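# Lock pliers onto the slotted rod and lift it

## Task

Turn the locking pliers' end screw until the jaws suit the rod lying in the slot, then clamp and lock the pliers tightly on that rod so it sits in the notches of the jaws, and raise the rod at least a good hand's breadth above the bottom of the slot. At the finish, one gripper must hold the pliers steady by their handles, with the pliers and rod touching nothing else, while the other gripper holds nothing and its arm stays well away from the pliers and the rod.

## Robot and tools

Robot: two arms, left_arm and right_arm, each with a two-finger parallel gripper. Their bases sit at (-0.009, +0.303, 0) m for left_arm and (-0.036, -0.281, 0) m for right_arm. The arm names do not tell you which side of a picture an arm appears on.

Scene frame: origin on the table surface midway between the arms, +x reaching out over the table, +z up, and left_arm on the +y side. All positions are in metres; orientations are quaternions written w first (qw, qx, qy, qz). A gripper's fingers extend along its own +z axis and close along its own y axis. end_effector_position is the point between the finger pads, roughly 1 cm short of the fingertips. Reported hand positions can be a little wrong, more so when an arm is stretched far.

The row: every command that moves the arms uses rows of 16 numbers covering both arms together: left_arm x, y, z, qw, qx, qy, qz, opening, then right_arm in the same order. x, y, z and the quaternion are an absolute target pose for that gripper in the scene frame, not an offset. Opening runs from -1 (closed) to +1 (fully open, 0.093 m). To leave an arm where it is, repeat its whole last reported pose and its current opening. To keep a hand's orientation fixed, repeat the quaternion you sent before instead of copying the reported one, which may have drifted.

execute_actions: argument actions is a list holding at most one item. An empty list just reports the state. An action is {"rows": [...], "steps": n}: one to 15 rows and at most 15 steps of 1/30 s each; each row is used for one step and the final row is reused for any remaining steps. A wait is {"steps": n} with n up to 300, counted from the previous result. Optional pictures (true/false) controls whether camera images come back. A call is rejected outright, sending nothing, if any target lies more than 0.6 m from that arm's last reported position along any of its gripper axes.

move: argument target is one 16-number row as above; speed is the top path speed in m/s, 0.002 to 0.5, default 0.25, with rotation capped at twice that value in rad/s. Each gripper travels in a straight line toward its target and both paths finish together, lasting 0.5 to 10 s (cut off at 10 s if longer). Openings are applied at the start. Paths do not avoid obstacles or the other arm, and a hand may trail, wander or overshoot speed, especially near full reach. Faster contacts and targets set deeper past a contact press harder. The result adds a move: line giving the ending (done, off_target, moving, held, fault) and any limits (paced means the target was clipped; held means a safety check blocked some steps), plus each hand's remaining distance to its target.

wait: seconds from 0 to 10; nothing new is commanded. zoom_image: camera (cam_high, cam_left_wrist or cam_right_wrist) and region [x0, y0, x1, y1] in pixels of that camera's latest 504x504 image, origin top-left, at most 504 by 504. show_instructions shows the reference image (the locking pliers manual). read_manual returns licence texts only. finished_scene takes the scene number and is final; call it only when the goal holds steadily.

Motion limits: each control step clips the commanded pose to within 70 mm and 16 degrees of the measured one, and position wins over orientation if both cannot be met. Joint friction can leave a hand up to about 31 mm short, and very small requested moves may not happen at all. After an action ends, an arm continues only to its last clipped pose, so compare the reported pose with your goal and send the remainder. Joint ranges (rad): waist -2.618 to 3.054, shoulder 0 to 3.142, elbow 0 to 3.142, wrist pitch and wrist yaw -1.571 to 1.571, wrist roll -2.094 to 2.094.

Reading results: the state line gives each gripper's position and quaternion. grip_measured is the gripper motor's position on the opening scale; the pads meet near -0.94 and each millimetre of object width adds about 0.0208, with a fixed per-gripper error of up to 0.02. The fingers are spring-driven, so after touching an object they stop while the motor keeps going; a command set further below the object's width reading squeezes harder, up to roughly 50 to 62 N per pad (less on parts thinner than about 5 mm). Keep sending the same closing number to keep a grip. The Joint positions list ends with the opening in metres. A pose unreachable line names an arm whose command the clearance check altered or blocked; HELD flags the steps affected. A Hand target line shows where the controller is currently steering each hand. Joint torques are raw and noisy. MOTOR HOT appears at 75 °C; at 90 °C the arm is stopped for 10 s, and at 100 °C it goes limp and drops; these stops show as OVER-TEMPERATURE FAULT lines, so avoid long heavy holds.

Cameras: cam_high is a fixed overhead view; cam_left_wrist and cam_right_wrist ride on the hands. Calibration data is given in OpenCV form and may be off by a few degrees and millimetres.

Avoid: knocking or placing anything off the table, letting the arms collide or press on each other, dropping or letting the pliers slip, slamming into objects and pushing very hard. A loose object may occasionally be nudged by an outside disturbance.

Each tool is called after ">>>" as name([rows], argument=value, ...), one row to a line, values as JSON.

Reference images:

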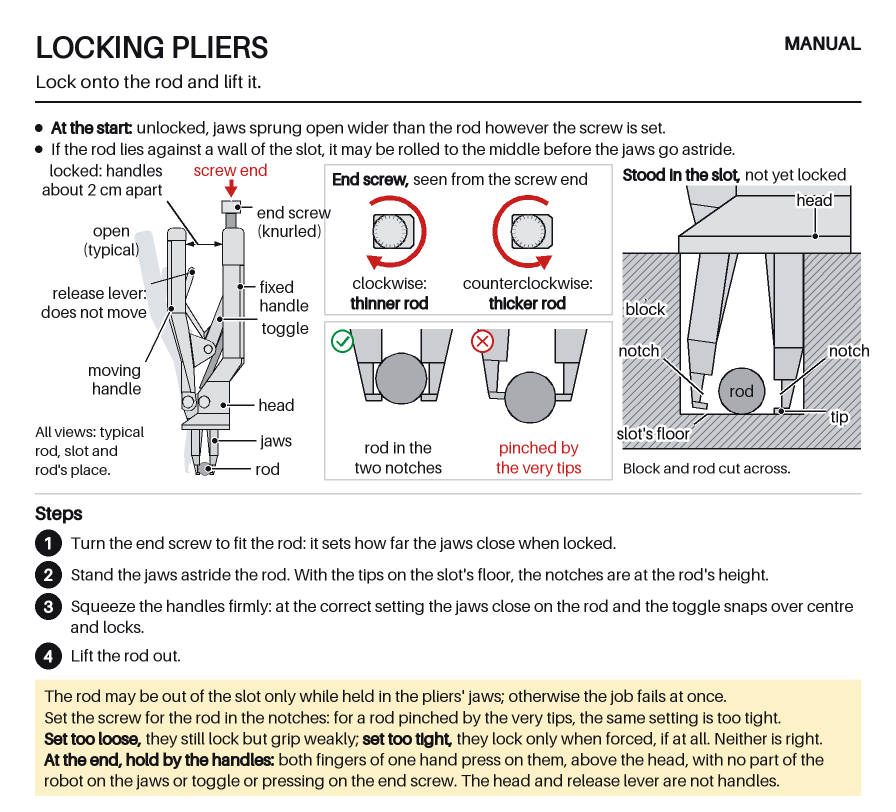

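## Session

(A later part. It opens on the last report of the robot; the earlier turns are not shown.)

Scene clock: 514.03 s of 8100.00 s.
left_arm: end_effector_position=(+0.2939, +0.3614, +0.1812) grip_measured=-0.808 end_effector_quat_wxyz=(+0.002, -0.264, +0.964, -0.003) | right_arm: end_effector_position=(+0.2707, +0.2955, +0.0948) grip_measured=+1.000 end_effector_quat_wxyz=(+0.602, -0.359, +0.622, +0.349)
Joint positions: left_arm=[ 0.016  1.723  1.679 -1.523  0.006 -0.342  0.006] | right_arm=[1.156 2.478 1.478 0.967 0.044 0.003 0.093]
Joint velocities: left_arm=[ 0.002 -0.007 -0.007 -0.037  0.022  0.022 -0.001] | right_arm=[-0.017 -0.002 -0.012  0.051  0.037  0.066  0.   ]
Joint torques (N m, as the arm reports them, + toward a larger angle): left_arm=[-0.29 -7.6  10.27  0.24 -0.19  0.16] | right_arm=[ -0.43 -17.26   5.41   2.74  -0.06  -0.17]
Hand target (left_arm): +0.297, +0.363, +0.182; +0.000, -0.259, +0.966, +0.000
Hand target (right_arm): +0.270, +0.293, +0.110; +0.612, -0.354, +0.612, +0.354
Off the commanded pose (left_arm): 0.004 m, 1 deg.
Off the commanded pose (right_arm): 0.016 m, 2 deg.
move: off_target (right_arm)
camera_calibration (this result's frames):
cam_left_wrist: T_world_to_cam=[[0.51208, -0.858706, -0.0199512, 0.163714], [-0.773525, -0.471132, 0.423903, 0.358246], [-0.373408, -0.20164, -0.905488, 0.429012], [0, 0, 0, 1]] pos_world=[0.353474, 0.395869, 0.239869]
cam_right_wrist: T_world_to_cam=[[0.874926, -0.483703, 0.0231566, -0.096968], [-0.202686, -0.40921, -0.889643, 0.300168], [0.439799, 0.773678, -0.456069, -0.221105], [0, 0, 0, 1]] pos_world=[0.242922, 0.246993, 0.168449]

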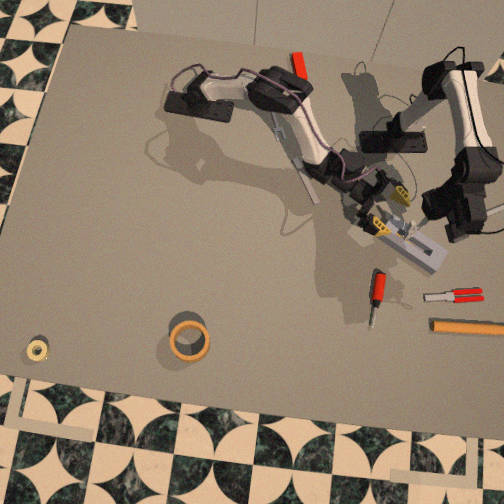

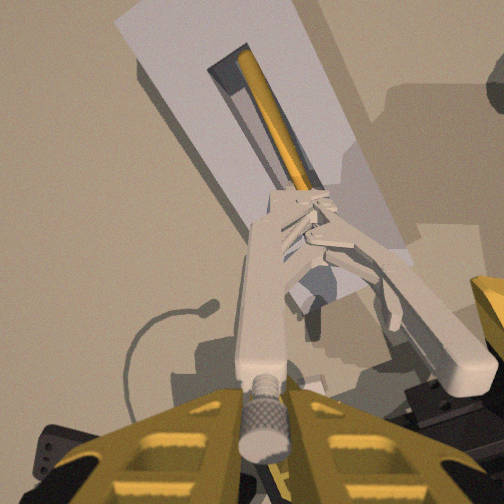

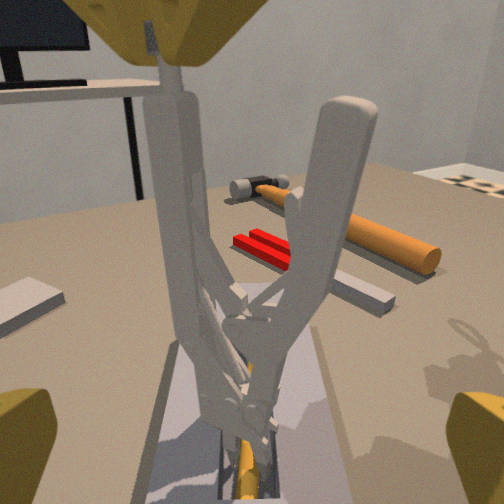

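>>> move(target=[0.297,0.363,0.182,0,-0.5,0.866,0,-0.82,0.295,0.342,0.066,0.527,-0.397,0.687,0.304,0.2], speed=0.06)

>>> move(target=[0.297,0.363,0.182,0,-0.5,0.866,0,-0.82,0.305,0.359,0.056,0.527,-0.397,0.687,0.304,0.2], speed=0.03)

Scene clock: 522.27 s of 8100.00 s.
left_arm: end_effector_position=(+0.2939, +0.3614, +0.1812) grip_measured=-0.808 end_effector_quat_wxyz=(+0.001, -0.495, +0.869, -0.004) | right_arm: end_effector_position=(+0.2934, +0.3394, +0.0682) grip_measured=+0.202 end_effector_quat_wxyz=(+0.530, -0.399, +0.684, +0.304)
Joint positions: left_arm=[ 0.016  1.723  1.679 -1.523  0.006 -0.844  0.006] | right_arm=[1.156 2.6   1.864 0.48  0.044 0.003 0.055]
Joint velocities: left_arm=[-0.007  0.002 -0.012 -0.081 -0.037 -0.051  0.001] | right_arm=[ 0.017  0.007  0.002 -0.051  0.022 -0.022 -0.   ]
Joint torques (N m, as the arm reports them, + toward a larger angle): left_arm=[-0.4  -7.54 10.2   0.22 -0.2  -0.07] | right_arm=[ -0.18 -15.12   9.3    2.32  -0.06  -0.08]
Hand target (left_arm): +0.297, +0.363, +0.182; +0.000, -0.500, +0.866, -0.000
Hand target (right_arm): +0.294, +0.342, +0.065; +0.527, -0.398, +0.686, +0.304
Off the commanded pose (left_arm): 0.004 m, 1 deg.
Off the commanded pose (right_arm): 0.004 m, 1 deg.
move: done
camera_calibration (this result's frames):
cam_left_wrist: T_world_to_cam=[[0.861861, -0.506739, -0.0202625, -0.0662469], [-0.450787, -0.783779, 0.427179, 0.375794], [-0.23235, -0.359035, -0.90394, 0.444158], [0, 0, 0, 1]] pos_world=[0.329698, 0.420438, 0.239619]
cam_right_wrist: T_world_to_cam=[[0.877611, -0.478512, 0.028741, -0.0979115], [-0.288337, -0.574819, -0.765797, 0.371877], [0.382964, 0.663785, -0.64244, -0.210529], [0, 0, 0, 1]] pos_world=[0.273779, 0.306656, 0.152344]

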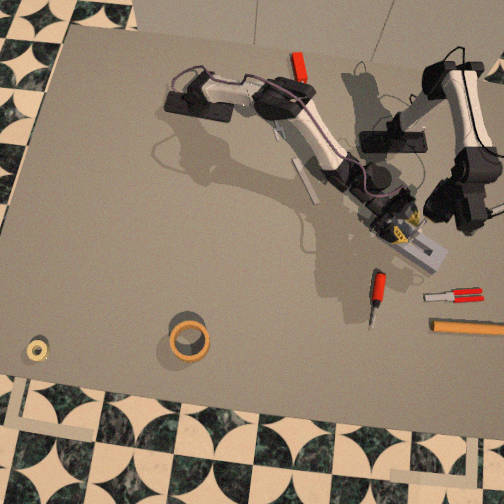

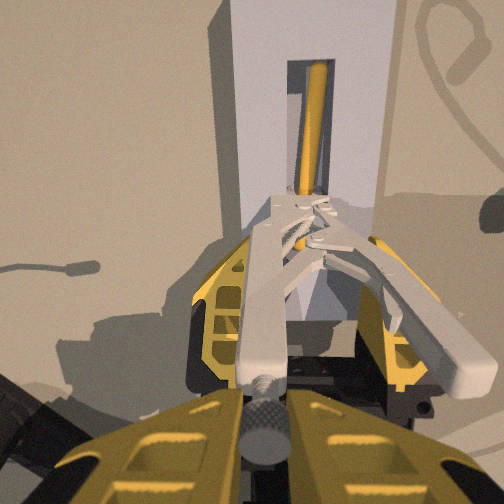

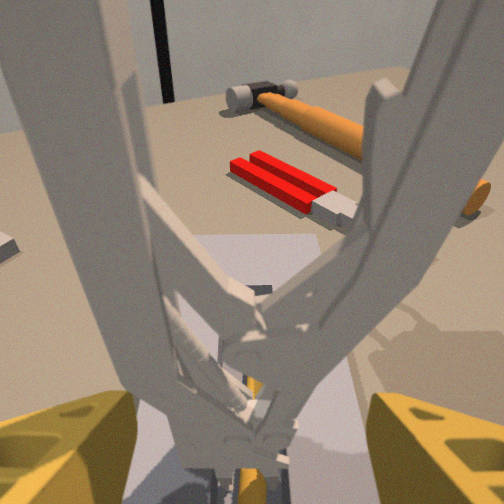

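Scene clock: 523.40 s of 8100.00 s.
left_arm: end_effector_position=(+0.2939, +0.3614, +0.1812) grip_measured=-0.808 end_effector_quat_wxyz=(+0.001, -0.497, +0.868, -0.004) | right_arm: end_effector_position=(+0.3027, +0.3580, +0.0597) grip_measured=+0.202 end_effector_quat_wxyz=(+0.531, -0.399, +0.683, +0.305)
Joint positions: left_arm=[ 0.016  1.723  1.679 -1.523  0.006 -0.846  0.006] | right_arm=[1.156 2.705 2.037 0.415 0.042 0.003 0.055]
Joint velocities: left_arm=[ 0.002 -0.002  0.007  0.066  0.022 -0.066 -0.   ] | right_arm=[ 0.002 -0.007  0.007  0.007 -0.007  0.007  0.001]
Joint torques (N m, as the arm reports them, + toward a larger angle): left_arm=[-0.36 -7.62 10.27  0.21 -0.21 -0.03] | right_arm=[ -0.37 -15.97   9.34   2.3   -0.05  -0.05]
Hand target (left_arm): +0.297, +0.363, +0.182; +0.000, -0.500, +0.866, -0.000
Hand target (right_arm): +0.305, +0.359, +0.056; +0.527, -0.397, +0.687, +0.304
Off the commanded pose (left_arm): 0.004 m, 1 deg.
Off the commanded pose (right_arm): 0.004 m, 1 deg.
move: done
camera_calibration (this result's frames):
cam_left_wrist: T_world_to_cam=[[0.863211, -0.504436, -0.020269, -0.0674747], [-0.448686, -0.784975, 0.427195, 0.375605], [-0.231403, -0.359665, -0.903932, 0.444107], [0, 0, 0, 1]] pos_world=[0.329542, 0.420534, 0.239618]
cam_right_wrist: T_world_to_cam=[[0.878465, -0.476974, 0.0281967, -0.0976686], [-0.28653, -0.573102, -0.76776, 0.37771], [0.382361, 0.666371, -0.640117, -0.232769], [0, 0, 0, 1]] pos_world=[0.283026, 0.324992, 0.143745]

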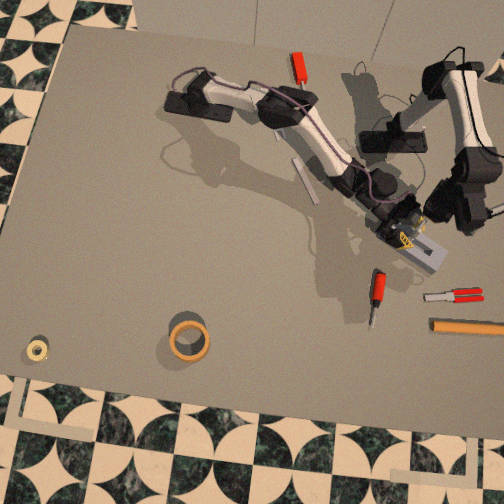

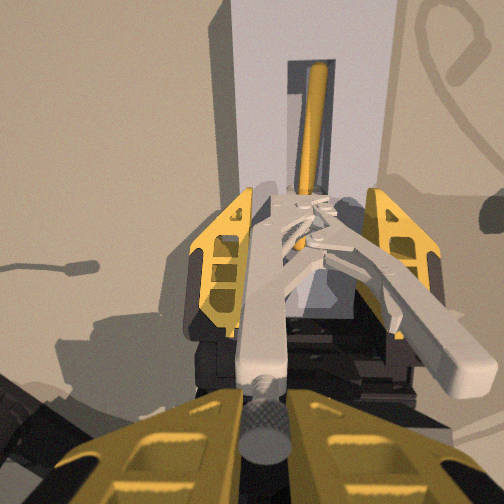

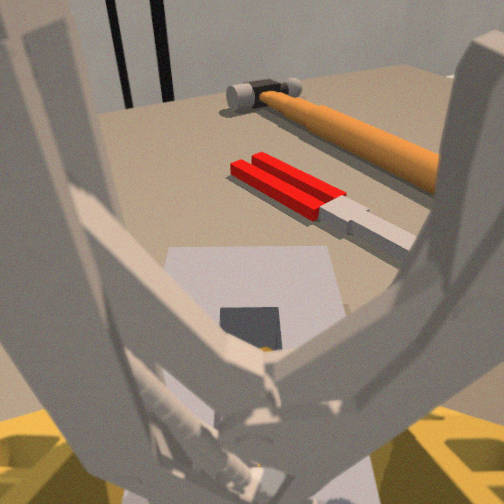

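>>> move(target=[0.297,0.363,0.182,0,-0.5,0.866,0,-0.82,0.299,0.359,0.05,0.527,-0.397,0.687,0.304,0.0], speed=0.02)

>>> move(target=[0.297,0.363,0.182,0,-0.5,0.866,0,-0.82,0.299,0.359,0.05,0.527,-0.397,0.687,0.304,-0.45], speed=0.02)

Scene clock: 527.73 s of 8100.00 s.
left_arm: end_effector_position=(+0.2949, +0.3612, +0.1813) grip_measured=-0.808 end_effector_quat_wxyz=(+0.002, -0.497, +0.868, -0.005) | right_arm: end_effector_position=(+0.2992, +0.3599, +0.0597) grip_measured=+0.002 end_effector_quat_wxyz=(+0.529, -0.402, +0.681, +0.308)
Joint positions: left_arm=[ 0.016  1.723  1.679 -1.52   0.009 -0.847  0.006] | right_arm=[1.16  2.705 2.038 0.413 0.036 0.004 0.045]
Joint velocities: left_arm=[-0.007  0.007 -0.002  0.051 -0.081 -0.007  0.   ] | right_arm=[-0.027 -0.002  0.007 -0.007  0.022  0.007 -0.002]
Joint torques (N m, as the arm reports them, + toward a larger angle): left_arm=[-0.31 -7.56 10.31  0.21 -0.25 -0.05] | right_arm=[  0.04 -15.92   7.33   2.62   0.07  -0.06]
Hand target (left_arm): +0.297, +0.363, +0.182; +0.000, -0.500, +0.866, -0.000
Hand target (right_arm): +0.299, +0.359, +0.050; +0.527, -0.397, +0.687, +0.304
Off the commanded pose (left_arm): 0.003 m, 1 deg.
Off the commanded pose (right_arm): 0.010 m, 1 deg.
move: done
camera_calibration (this result's frames):
cam_left_wrist: T_world_to_cam=[[0.863473, -0.504145, -0.0158946, -0.0693983], [-0.450181, -0.784493, 0.426508, 0.376276], [-0.227491, -0.361122, -0.904344, 0.443716], [0, 0, 0, 1]] pos_world=[0.330257, 0.420434, 0.239684]
cam_right_wrist: T_world_to_cam=[[0.882904, -0.468804, 0.0265081, -0.0979028], [-0.282767, -0.575911, -0.767052, 0.377643], [0.374863, 0.669738, -0.641037, -0.23164], [0, 0, 0, 1]] pos_world=[0.280057, 0.32673, 0.143777]

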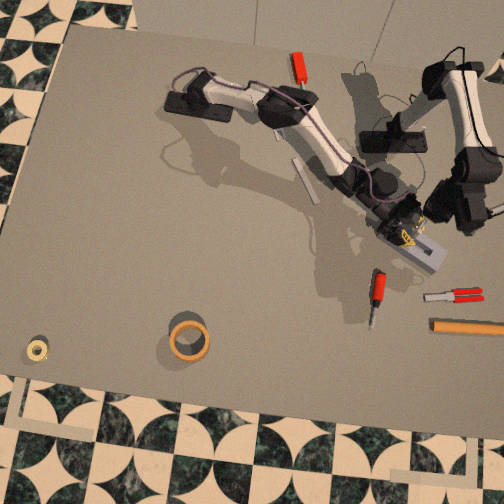

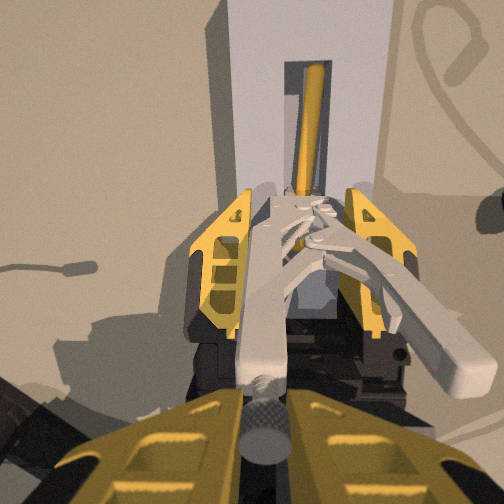

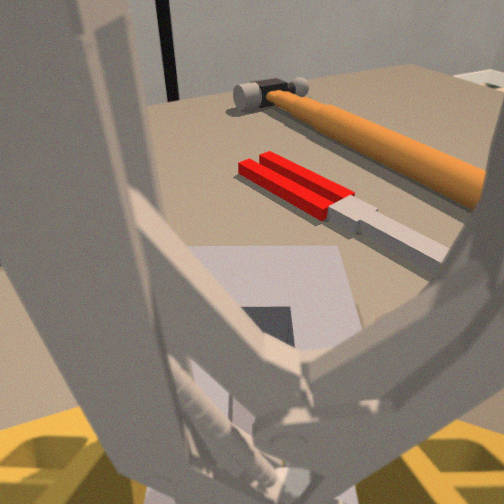

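Scene clock: 528.43 s of 8100.00 s.
left_arm: end_effector_position=(+0.2961, +0.3604, +0.1824) grip_measured=-0.808 end_effector_quat_wxyz=(+0.005, -0.497, +0.868, -0.009) | right_arm: end_effector_position=(+0.2972, +0.3611, +0.0602) grip_measured=-0.358 end_effector_quat_wxyz=(+0.530, -0.406, +0.678, +0.307)
Joint positions: left_arm=[ 0.016  1.72   1.68  -1.515  0.013 -0.849  0.006] | right_arm=[ 1.163  2.705  2.038  0.415  0.034 -0.006  0.028]
Joint velocities: left_arm=[-0.002  0.012 -0.007  0.022  0.037 -0.022 -0.001] | right_arm=[ 0.017 -0.002 -0.002 -0.066 -0.081 -0.007  0.   ]
Joint torques (N m, as the arm reports them, + toward a larger angle): left_arm=[-0.15 -7.31 10.15  0.19 -0.27 -0.03] | right_arm=[ -0.19 -15.91   7.33   2.59   0.11   0.07]
Hand target (left_arm): +0.297, +0.363, +0.182; +0.000, -0.500, +0.866, -0.000
Hand target (right_arm): +0.299, +0.359, +0.050; +0.527, -0.397, +0.687, +0.304
Off the commanded pose (left_arm): 0.003 m, 1 deg.
Off the commanded pose (right_arm): 0.011 m, 2 deg.
move: off_target (right_arm)
camera_calibration (this result's frames):
cam_left_wrist: T_world_to_cam=[[0.864124, -0.503235, -0.00656947, -0.0730381], [-0.453197, -0.783746, 0.424683, 0.376644], [-0.218864, -0.364001, -0.905318, 0.443441], [0, 0, 0, 1]] pos_world=[0.330861, 0.419851, 0.241021]
cam_right_wrist: T_world_to_cam=[[0.886058, -0.462213, 0.0355015, -0.0994573], [-0.271663, -0.579776, -0.768153, 0.376344], [0.375633, 0.670984, -0.639281, -0.232143], [0, 0, 0, 1]] pos_world=[0.277564, 0.327989, 0.144216]

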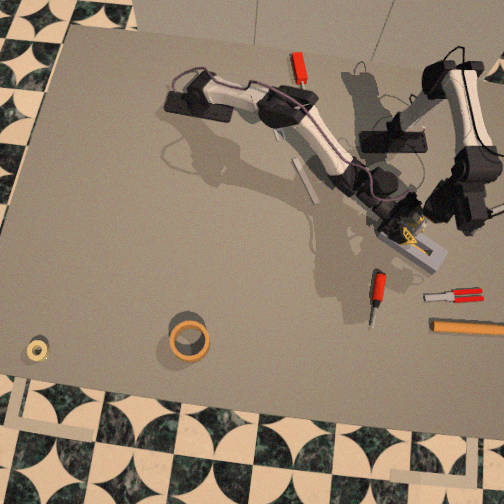

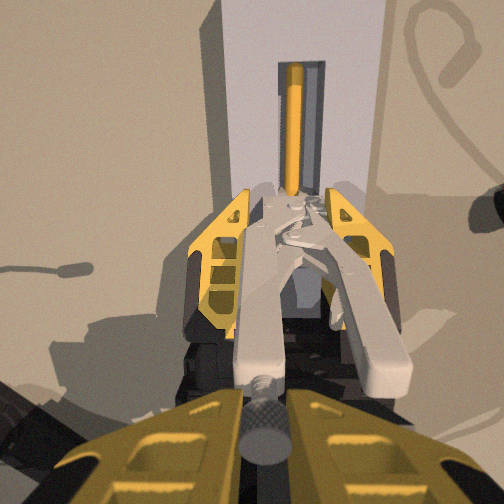

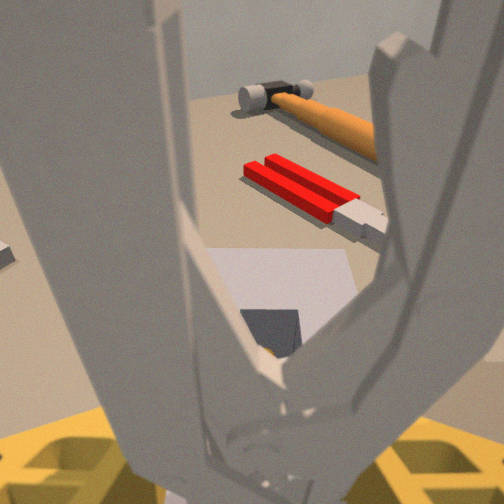

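>>> move(target=[0.297,0.363,0.182,0,-0.5,0.866,0,-0.82,0.299,0.359,0.056,0.527,-0.397,0.687,0.304,-0.03], speed=0.02)

Scene clock: 531.80 s of 8100.00 s.
left_arm: end_effector_position=(+0.2945, +0.3612, +0.1824) grip_measured=-0.808 end_effector_quat_wxyz=(+0.003, -0.497, +0.868, -0.005) | right_arm: end_effector_position=(+0.2977, +0.3608, +0.0602) grip_measured=-0.031 end_effector_quat_wxyz=(+0.530, -0.401, +0.681, +0.308)
Joint positions: left_arm=[ 0.016  1.72   1.68  -1.521  0.007 -0.849  0.006] | right_arm=[1.163 2.705 2.038 0.415 0.041 0.004 0.044]
Joint velocities: left_arm=[-0.002  0.002  0.002 -0.007  0.081 -0.037 -0.   ] | right_arm=[-0.002  0.002 -0.002  0.007  0.081  0.051 -0.   ]
Joint torques (N m, as the arm reports them, + toward a larger angle): left_arm=[-0.2  -7.29 10.07  0.26 -0.22 -0.05] | right_arm=[ -0.27 -16.86   7.51   2.39   0.05  -0.03]
Hand target (left_arm): +0.297, +0.363, +0.182; +0.000, -0.500, +0.866, -0.000
Hand target (right_arm): +0.299, +0.359, +0.056; +0.527, -0.397, +0.687, +0.304
Off the commanded pose (left_arm): 0.003 m, 1 deg.
Off the commanded pose (right_arm): 0.005 m, 1 deg.
move: done
camera_calibration (this result's frames):
cam_left_wrist: T_world_to_cam=[[0.864278, -0.502786, -0.0151813, -0.0698848], [-0.449798, -0.785999, 0.424132, 0.376393], [-0.22518, -0.359739, -0.905473, 0.443667], [0, 0, 0, 1]] pos_world=[0.329605, 0.420311, 0.241027]
cam_right_wrist: T_world_to_cam=[[0.882556, -0.469402, 0.0275193, -0.0958799], [-0.281612, -0.574534, -0.768508, 0.37741], [0.37655, 0.670502, -0.639248, -0.232227], [0, 0, 0, 1]] pos_world=[0.278348, 0.327538, 0.144231]

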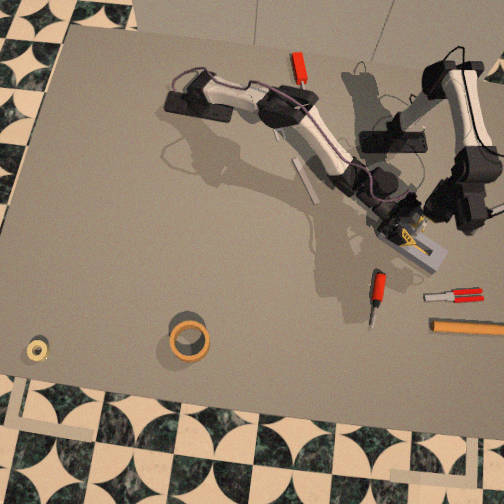

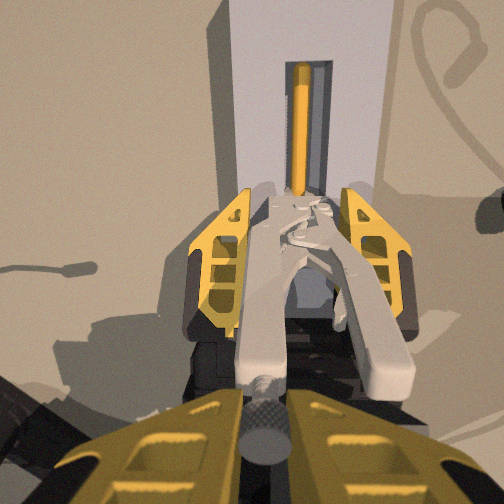

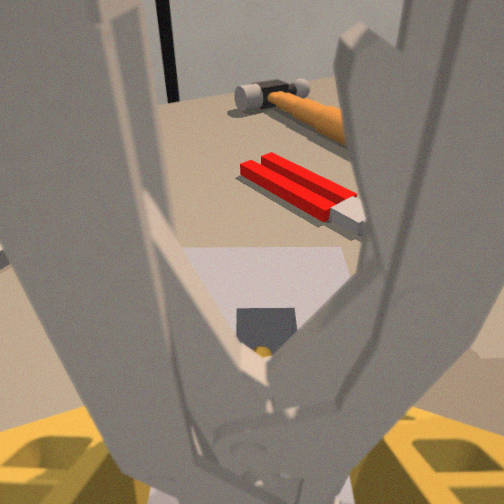

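>>> execute_actions([
  {"rows":[[0.297,0.363,0.182,0,-0.5,0.866,0,-0.82,0.299,0.359,0.056,0.527,-0.397,0.687,0.304,-0.4]],"steps":12},
], pictures=false)

>>> execute_actions([
  {"rows":[[0.297,0.363,0.182,0,-0.47,0.8827,0,-0.82,0.299,0.359,0.056,0.527,-0.397,0.687,0.304,-0.4],[0.297,0.363,0.182,0,-0.44,0.898,0,-0.82,0.299,0.359,0.056,0.527,-0.397,0.687,0.304,-0.4],[0.297,0.363,0.182,0,-0.41,0.912,0,-0.82,0.299,0.359,0.056,0.527,-0.397,0.687,0.304,-0.4],[0.297,0.363,0.182,0,-0.3827,0.9239,0,-0.82,0.299,0.359,0.056,0.527,-0.397,0.687,0.304,-0.4]],"steps":15},
])

Scene clock: 536.63 s of 8100.00 s.
left_arm: end_effector_position=(+0.2959, +0.3606, +0.1824) grip_measured=-0.808 end_effector_quat_wxyz=(+0.005, -0.498, +0.867, -0.008) | right_arm: end_effector_position=(+0.2974, +0.3609, +0.0599) grip_measured=-0.358 end_effector_quat_wxyz=(+0.530, -0.403, +0.680, +0.306)
Joint positions: left_arm=[ 0.015  1.72   1.68  -1.516  0.011 -0.85   0.006] | right_arm=[ 1.164  2.705  2.038  0.414  0.042 -0.002  0.028]
Joint velocities: left_arm=[-0.002 -0.002 -0.007  0.066 -0.022 -0.037  0.001] | right_arm=[ 0.002 -0.012 -0.012 -0.037 -0.022 -0.022  0.001]
Joint torques (N m, as the arm reports them, + toward a larger angle): left_arm=[-0.26 -7.28 10.18  0.17 -0.27 -0.02] | right_arm=[ -0.39 -16.92   7.5    2.44   0.02   0.02]
Hand target (left_arm): +0.297, +0.363, +0.182; +0.000, -0.500, +0.866, -0.000
Hand target (right_arm): +0.299, +0.359, +0.056; +0.527, -0.397, +0.687, +0.304
Off the commanded pose (left_arm): 0.003 m, 1 deg.
Off the commanded pose (right_arm): 0.005 m, 1 deg.
Steps of this call (steps 1 to 133: nothing new was sent; steps 134 to 145: all 12 steps of this action). Readings (end_effector_position):
134: left_arm (+0.2945, +0.3612, +0.1824) | right_arm (+0.2975, +0.3609, +0.0602)
135: left_arm (+0.2957, +0.3608, +0.1824) | right_arm (+0.2974, +0.3609, +0.0600)
137: left_arm (+0.2959, +0.3606, +0.1824) | right_arm (+0.2974, +0.3609, +0.0599)
141: left_arm (+0.2959, +0.3606, +0.1824) | right_arm (+0.2974, +0.3609, +0.0599)
145: the state above

Scene clock: 537.13 s of 8100.00 s.
left_arm: end_effector_position=(+0.2959, +0.3606, +0.1824) grip_measured=-0.808 end_effector_quat_wxyz=(+0.006, -0.398, +0.917, -0.007) | right_arm: end_effector_position=(+0.2975, +0.3608, +0.0599) grip_measured=-0.358 end_effector_quat_wxyz=(+0.530, -0.403, +0.680, +0.305)
Joint positions: left_arm=[ 0.015  1.72   1.68  -1.516  0.011 -0.627  0.006] | right_arm=[ 1.164  2.705  2.038  0.414  0.043 -0.002  0.028]
Joint velocities: left_arm=[-0.007 -0.007 -0.007  0.007 -0.007  0.154  0.001] | right_arm=[ 0.012  0.007 -0.017 -0.037  0.037 -0.051  0.   ]
Joint torques (N m, as the arm reports them, + toward a larger angle): left_arm=[-0.21 -7.26 10.03  0.22 -0.26  0.26] | right_arm=[ -0.35 -16.92   7.51   2.44   0.05   0.01]
Hand target (left_arm): +0.297, +0.363, +0.182; +0.000, -0.383, +0.924, -0.000
Hand target (right_arm): +0.299, +0.359, +0.056; +0.527, -0.397, +0.687, +0.304
Off the commanded pose (left_arm): 0.003 m, 2 deg.
Off the commanded pose (right_arm): 0.005 m, 1 deg.
Steps of this call (steps 1 to 15: all 15 steps of this action). Readings (end_effector_position):
1: left_arm (+0.2959, +0.3606, +0.1824) | right_arm (+0.2974, +0.3609, +0.0599)
2: left_arm (+0.2959, +0.3606, +0.1824) | right_arm (+0.2974, +0.3609, +0.0599)
4: left_arm (+0.2959, +0.3606, +0.1824) | right_arm (+0.2974, +0.3609, +0.0599)
8: left_arm (+0.2959, +0.3606, +0.1824) | right_arm (+0.2975, +0.3608, +0.0599)
15: the state above
camera_calibration (this result's frames):
cam_left_wrist: T_world_to_cam=[[0.732423, -0.680788, -0.0091555, 0.0306998], [-0.614995, -0.66729, 0.420125, 0.383386], [-0.292125, -0.302078, -0.90742, 0.443177], [0, 0, 0, 1]] pos_world=[0.342759, 0.410604, 0.241358]
cam_right_wrist: T_world_to_cam=[[0.882369, -0.46938, 0.0332886, -0.0960028], [-0.278358, -0.577692, -0.767326, 0.377175], [0.379398, 0.667798, -0.640393, -0.232172], [0, 0, 0, 1]] pos_world=[0.277785, 0.327873, 0.14393]

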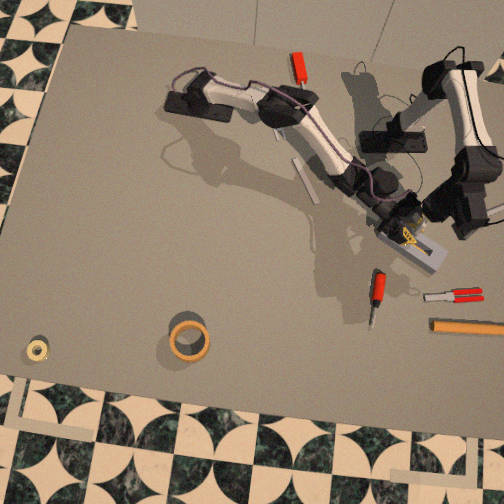

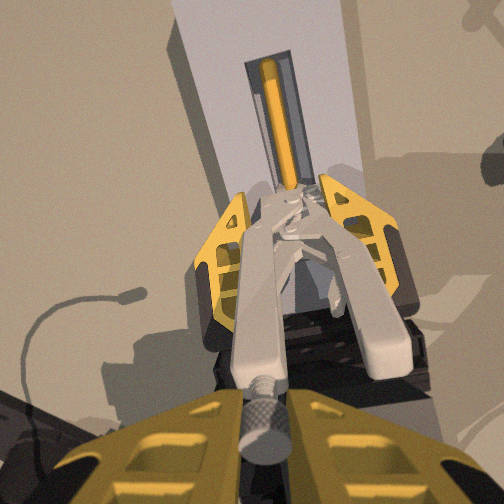

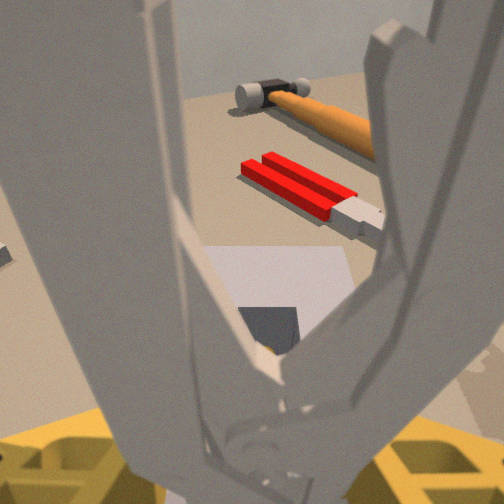

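>>> zoom_image(camera="cam_left_wrist", region=[225, 365, 305, 475])

>>> execute_actions([
  {"rows":[[0.297,0.363,0.182,0,-0.36,0.933,0,-0.82,0.299,0.359,0.056,0.527,-0.397,0.687,0.304,-0.4],[0.297,0.363,0.182,0,-0.34,0.9404,0,-0.82,0.299,0.359,0.056,0.527,-0.397,0.687,0.304,-0.4],[0.297,0.363,0.182,0,-0.32,0.9474,0,-0.82,0.299,0.359,0.056,0.527,-0.397,0.687,0.304,-0.4]],"steps":15},
])

>>> zoom_image(camera="cam_left_wrist", region=[225, 365, 305, 475])

Region (225, 365, 305, 475) of cam_left_wrist's 504x504 image, scaled by 4.582, with more detail than that image has; it fills the left 367 columns of this view, and the rest is white.

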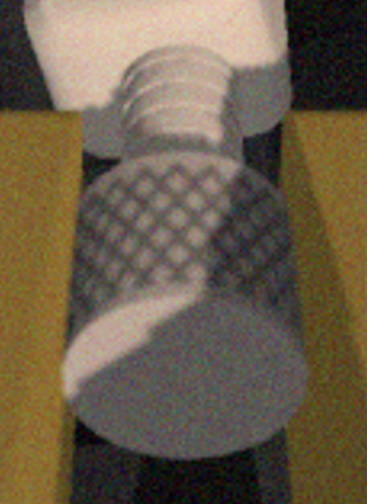

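Scene clock: 541.67 s of 8100.00 s.
left_arm: end_effector_position=(+0.2959, +0.3606, +0.1824) grip_measured=-0.808 end_effector_quat_wxyz=(+0.007, -0.333, +0.943, -0.007) | right_arm: end_effector_position=(+0.2976, +0.3608, +0.0599) grip_measured=-0.358 end_effector_quat_wxyz=(+0.531, -0.403, +0.680, +0.305)
Joint positions: left_arm=[ 0.015  1.72   1.68  -1.516  0.011 -0.488  0.006] | right_arm=[ 1.164  2.705  2.038  0.414  0.044 -0.002  0.028]
Joint velocities: left_arm=[-0.012  0.007 -0.007 -0.007  0.11   0.037  0.001] | right_arm=[ 0.002 -0.002  0.012 -0.037  0.007 -0.022 -0.   ]
Joint torques (N m, as the arm reports them, + toward a larger angle): left_arm=[-0.17 -7.3  10.12  0.19 -0.23  0.32] | right_arm=[ -0.37 -16.9    7.51   2.45   0.03   0.02]
Hand target (left_arm): +0.297, +0.363, +0.182; +0.000, -0.320, +0.947, -0.000
Hand target (right_arm): +0.299, +0.359, +0.056; +0.527, -0.397, +0.687, +0.304
Off the commanded pose (left_arm): 0.003 m, 2 deg.
Off the commanded pose (right_arm): 0.004 m, 1 deg.
Steps of this call (steps 1 to 121: nothing new was sent; steps 122 to 136: all 15 steps of this action). Readings (end_effector_position):
122: left_arm (+0.2959, +0.3606, +0.1824) | right_arm (+0.2975, +0.3608, +0.0599)
123: left_arm (+0.2959, +0.3606, +0.1824) | right_arm (+0.2976, +0.3608, +0.0599)
125: left_arm (+0.2959, +0.3606, +0.1824) | right_arm (+0.2976, +0.3608, +0.0599)
129: left_arm (+0.2959, +0.3606, +0.1824) | right_arm (+0.2976, +0.3608, +0.0599)
136: the state above
camera_calibration (this result's frames):
cam_left_wrist: T_world_to_cam=[[0.630584, -0.776055, -0.0100883, 0.0953549], [-0.702413, -0.576179, 0.417892, 0.376804], [-0.33012, -0.25643, -0.908441, 0.438144], [0, 0, 0, 1]] pos_world=[0.349183, 0.40346, 0.241526]
cam_right_wrist: T_world_to_cam=[[0.882016, -0.470029, 0.0334798, -0.0958037], [-0.278653, -0.577553, -0.767324, 0.377208], [0.38, 0.667462, -0.640386, -0.232231], [0, 0, 0, 1]] pos_world=[0.277858, 0.327832, 0.143931]

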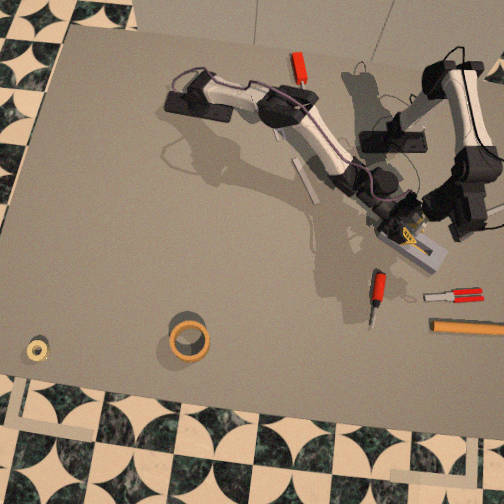

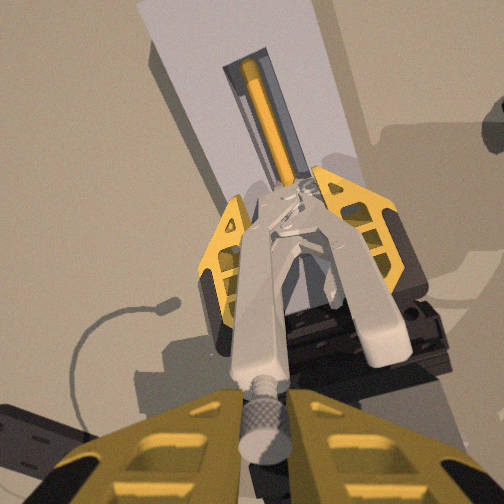

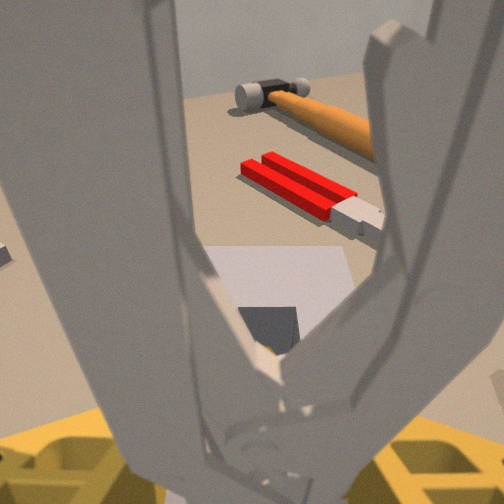

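Region (225, 365, 305, 475) of cam_left_wrist's 504x504 image, scaled by 4.582, with more detail than that image has; it fills the left 367 columns of this view, and the rest is white.

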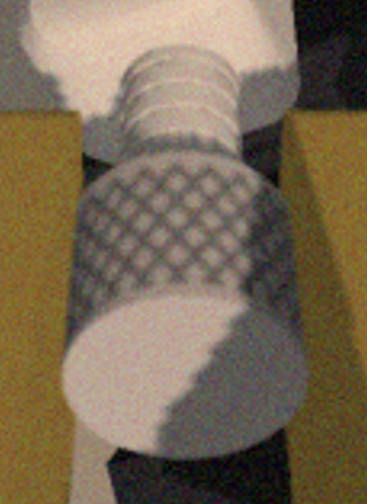

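>>> execute_actions([
  {"rows":[[0.297,0.363,0.182,0,-0.29,0.957,0,-0.82,0.299,0.359,0.056,0.527,-0.397,0.687,0.304,-0.4],[0.297,0.363,0.182,0,-0.27,0.9629,0,-0.82,0.299,0.359,0.056,0.527,-0.397,0.687,0.304,-0.4],[0.297,0.363,0.182,0,-0.247,0.969,0,-0.82,0.299,0.359,0.056,0.527,-0.397,0.687,0.304,-0.4]],"steps":15},
])

>>> zoom_image(camera="cam_left_wrist", region=[225, 365, 305, 475])

Scene clock: 545.80 s of 8100.00 s.
left_arm: end_effector_position=(+0.2959, +0.3606, +0.1824) grip_measured=-0.809 end_effector_quat_wxyz=(+0.007, -0.262, +0.965, -0.006) | right_arm: end_effector_position=(+0.2977, +0.3607, +0.0599) grip_measured=-0.358 end_effector_quat_wxyz=(+0.531, -0.403, +0.680, +0.305)
Joint positions: left_arm=[ 0.015  1.72   1.68  -1.516  0.011 -0.339  0.006] | right_arm=[ 1.164  2.705  2.038  0.414  0.044 -0.002  0.028]
Joint velocities: left_arm=[-0.012 -0.002  0.002  0.022  0.022  0.007 -0.001] | right_arm=[ 0.012 -0.012 -0.012 -0.007 -0.022 -0.037 -0.001]
Joint torques (N m, as the arm reports them, + toward a larger angle): left_arm=[-0.21 -7.17 10.04  0.22 -0.22  0.33] | right_arm=[ -0.35 -16.92   7.54   2.45  -0.02   0.  ]
Hand target (left_arm): +0.297, +0.363, +0.182; +0.000, -0.247, +0.969, -0.000
Hand target (right_arm): +0.299, +0.359, +0.056; +0.527, -0.397, +0.687, +0.304
Off the commanded pose (left_arm): 0.003 m, 2 deg.
Off the commanded pose (right_arm): 0.004 m, 1 deg.
Steps of this call (steps 1 to 109: nothing new was sent; steps 110 to 124: all 15 steps of this action). Readings (end_effector_position):
110: left_arm (+0.2959, +0.3606, +0.1824) | right_arm (+0.2976, +0.3608, +0.0599)
111: left_arm (+0.2959, +0.3606, +0.1824) | right_arm (+0.2976, +0.3608, +0.0599)
113: left_arm (+0.2959, +0.3606, +0.1824) | right_arm (+0.2976, +0.3608, +0.0599)
117: left_arm (+0.2959, +0.3606, +0.1824) | right_arm (+0.2977, +0.3607, +0.0599)
124: the state above
camera_calibration (this result's frames):
cam_left_wrist: T_world_to_cam=[[0.508295, -0.861107, -0.0114516, 0.162456], [-0.780816, -0.466429, 0.415657, 0.360834], [-0.363266, -0.202335, -0.909449, 0.428629], [0, 0, 0, 1]] pos_world=[0.354876, 0.394922, 0.241693]
cam_right_wrist: T_world_to_cam=[[0.881839, -0.470353, 0.0335754, -0.0957041], [-0.278801, -0.577483, -0.767322, 0.377225], [0.380302, 0.667294, -0.640382, -0.23226], [0, 0, 0, 1]] pos_world=[0.277895, 0.327812, 0.143932]

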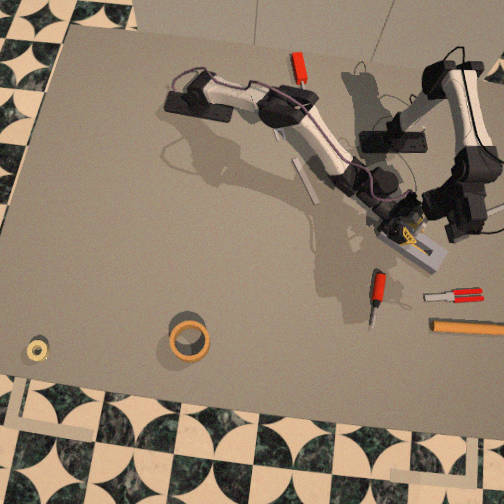

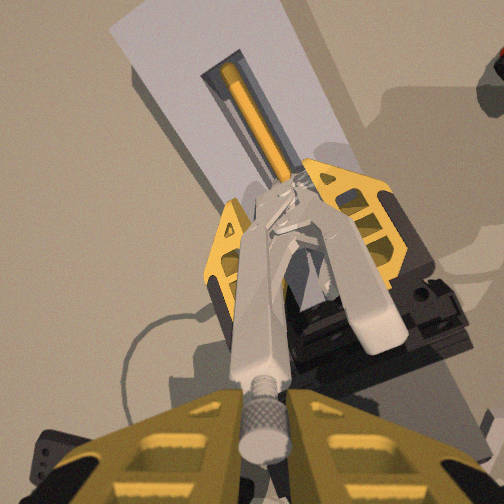

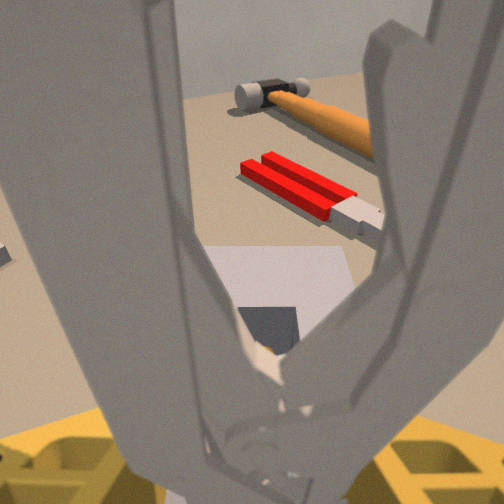

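Region (225, 365, 305, 475) of cam_left_wrist's 504x504 image, scaled by 4.582, with more detail than that image has; it fills the left 367 columns of this view, and the rest is white.

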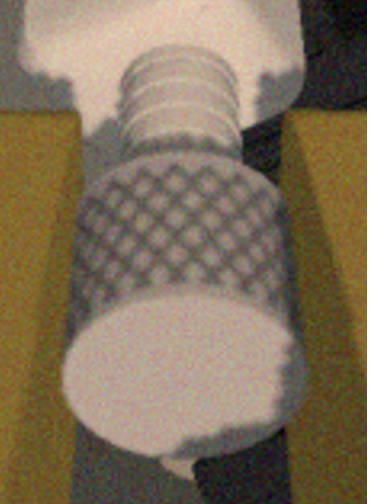

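>>> execute_actions([
  {"rows":[[0.297,0.363,0.182,0,-0.262,0.965,0,-0.45,0.299,0.359,0.058,0.527,-0.397,0.687,0.304,0.3]],"steps":10},
], pictures=false)

>>> move(target=[0.296,0.362,0.184,0,-0.5,0.866,0,-0.45,0.27,0.3,0.085,0.527,-0.397,0.687,0.304,0.3], speed=0.1)

Scene clock: 551.13 s of 8100.00 s.
left_arm: end_effector_position=(+0.2941, +0.3611, +0.1824) grip_measured=-0.451 end_effector_quat_wxyz=(+0.004, -0.259, +0.966, -0.003) | right_arm: end_effector_position=(+0.2976, +0.3607, +0.0598) grip_measured=+0.298 end_effector_quat_wxyz=(+0.530, -0.401, +0.682, +0.306)
Joint positions: left_arm=[ 0.015  1.72   1.68  -1.523  0.006 -0.331  0.024] | right_arm=[1.165 2.705 2.038 0.414 0.046 0.004 0.06 ]
Joint velocities: left_arm=[-0.002 -0.017 -0.002 -0.125  0.022  0.051  0.001] | right_arm=[-0.027  0.002  0.022 -0.007 -0.007  0.007 -0.001]
Joint torques (N m, as the arm reports them, + toward a larger angle): left_arm=[-0.21 -7.03 10.18  0.32 -0.16 -0.06] | right_arm=[ -0.22 -17.24   7.56   2.39   0.    -0.08]
Hand target (left_arm): +0.297, +0.363, +0.182; +0.000, -0.262, +0.965, -0.000
Hand target (right_arm): +0.299, +0.359, +0.058; +0.527, -0.397, +0.687, +0.304
Off the commanded pose (left_arm): 0.004 m, 1 deg.
Off the commanded pose (right_arm): 0.003 m, 1 deg.
MOTOR HOT: a motor of the right arm reached 75 °C. Now the hottest motor of the right arm, joint 2 (shoulder), reports 76 °C. The controller's stop level is 90 °C. To cool a motor, set the load down, stop pushing, or move to a pose that needs little force.
Steps of this call (steps 1 to 150: nothing new was sent; steps 151 to 160: all 10 steps of this action). Readings (end_effector_position):
151: left_arm (+0.2958, +0.3606, +0.1824) | right_arm (+0.2973, +0.3609, +0.0598)
152: left_arm (+0.2954, +0.3608, +0.1824) | right_arm (+0.2974, +0.3609, +0.0598)
154: left_arm (+0.2948, +0.3608, +0.1824) | right_arm (+0.2975, +0.3608, +0.0598)
158: left_arm (+0.2943, +0.3610, +0.1824) | right_arm (+0.2976, +0.3608, +0.0598)
160: the state above

Scene clock: 554.37 s of 8100.00 s.
left_arm: end_effector_position=(+0.2924, +0.3608, +0.1824) grip_measured=-0.451 end_effector_quat_wxyz=(-0.000, -0.496, +0.868, -0.003) | right_arm: end_effector_position=(+0.2680, +0.3020, +0.0696) grip_measured=+0.298 end_effector_quat_wxyz=(+0.515, -0.408, +0.693, +0.297)
Joint positions: left_arm=[ 0.015  1.72   1.68  -1.53   0.006 -0.847  0.024] | right_arm=[1.165 2.429 1.575 0.557 0.046 0.005 0.06 ]
Joint velocities: left_arm=[ 0.002 -0.007  0.007 -0.022 -0.066 -0.066  0.001] | right_arm=[-0.017  0.007 -0.002 -0.037 -0.007 -0.037 -0.   ]
Joint torques (N m, as the arm reports them, + toward a larger angle): left_arm=[-0.32 -7.62 10.54  0.22 -0.21 -0.06] | right_arm=[ -0.67 -17.44   6.31   2.76  -0.03  -0.05]
Hand target (left_arm): +0.296, +0.362, +0.184; +0.000, -0.500, +0.866, -0.000
Hand target (right_arm): +0.271, +0.300, +0.085; +0.527, -0.397, +0.687, +0.304
Off the commanded pose (left_arm): 0.004 m, 1 deg.
Off the commanded pose (right_arm): 0.016 m, 2 deg.
MOTOR HOT: still on. Now the hottest motor of the right arm, joint 2 (shoulder), reports 77 °C; the controller's stop level is 90 °C.
move: off_target (right_arm)
camera_calibration (this result's frames):
cam_left_wrist: T_world_to_cam=[[0.862777, -0.505095, -0.0222401, -0.0657446], [-0.448291, -0.784605, 0.428287, 0.373545], [-0.233775, -0.359546, -0.903369, 0.44515], [0, 0, 0, 1]] pos_world=[0.328245, 0.41993, 0.240688]
cam_right_wrist: T_world_to_cam=[[0.881146, -0.471942, 0.0292029, -0.0965181], [-0.299193, -0.604306, -0.738443, 0.354104], [0.36615, 0.641938, -0.673684, -0.16176], [0, 0, 0, 1]] pos_world=[0.250221, 0.272277, 0.155329]

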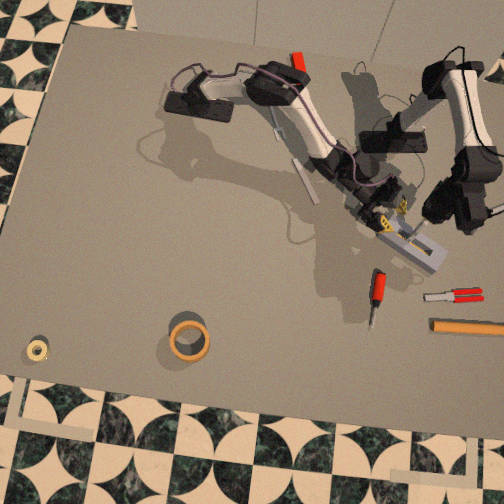

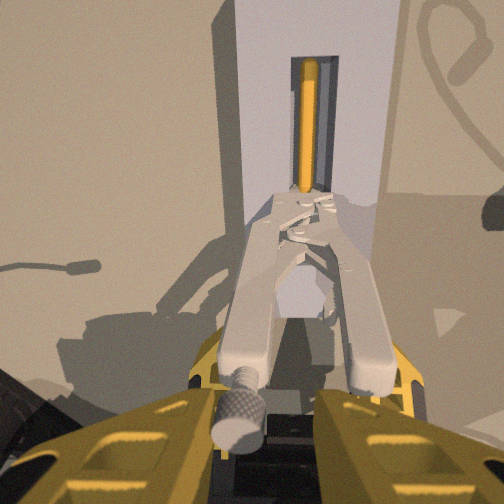

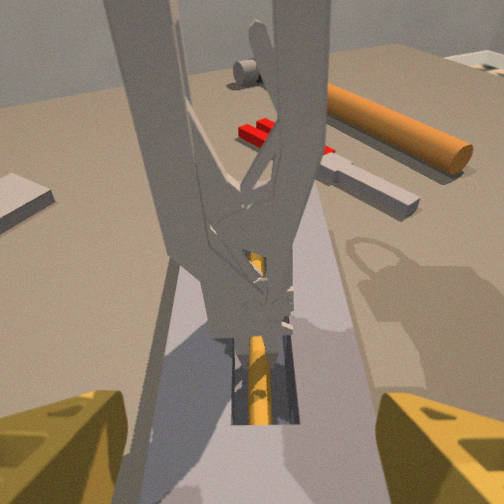

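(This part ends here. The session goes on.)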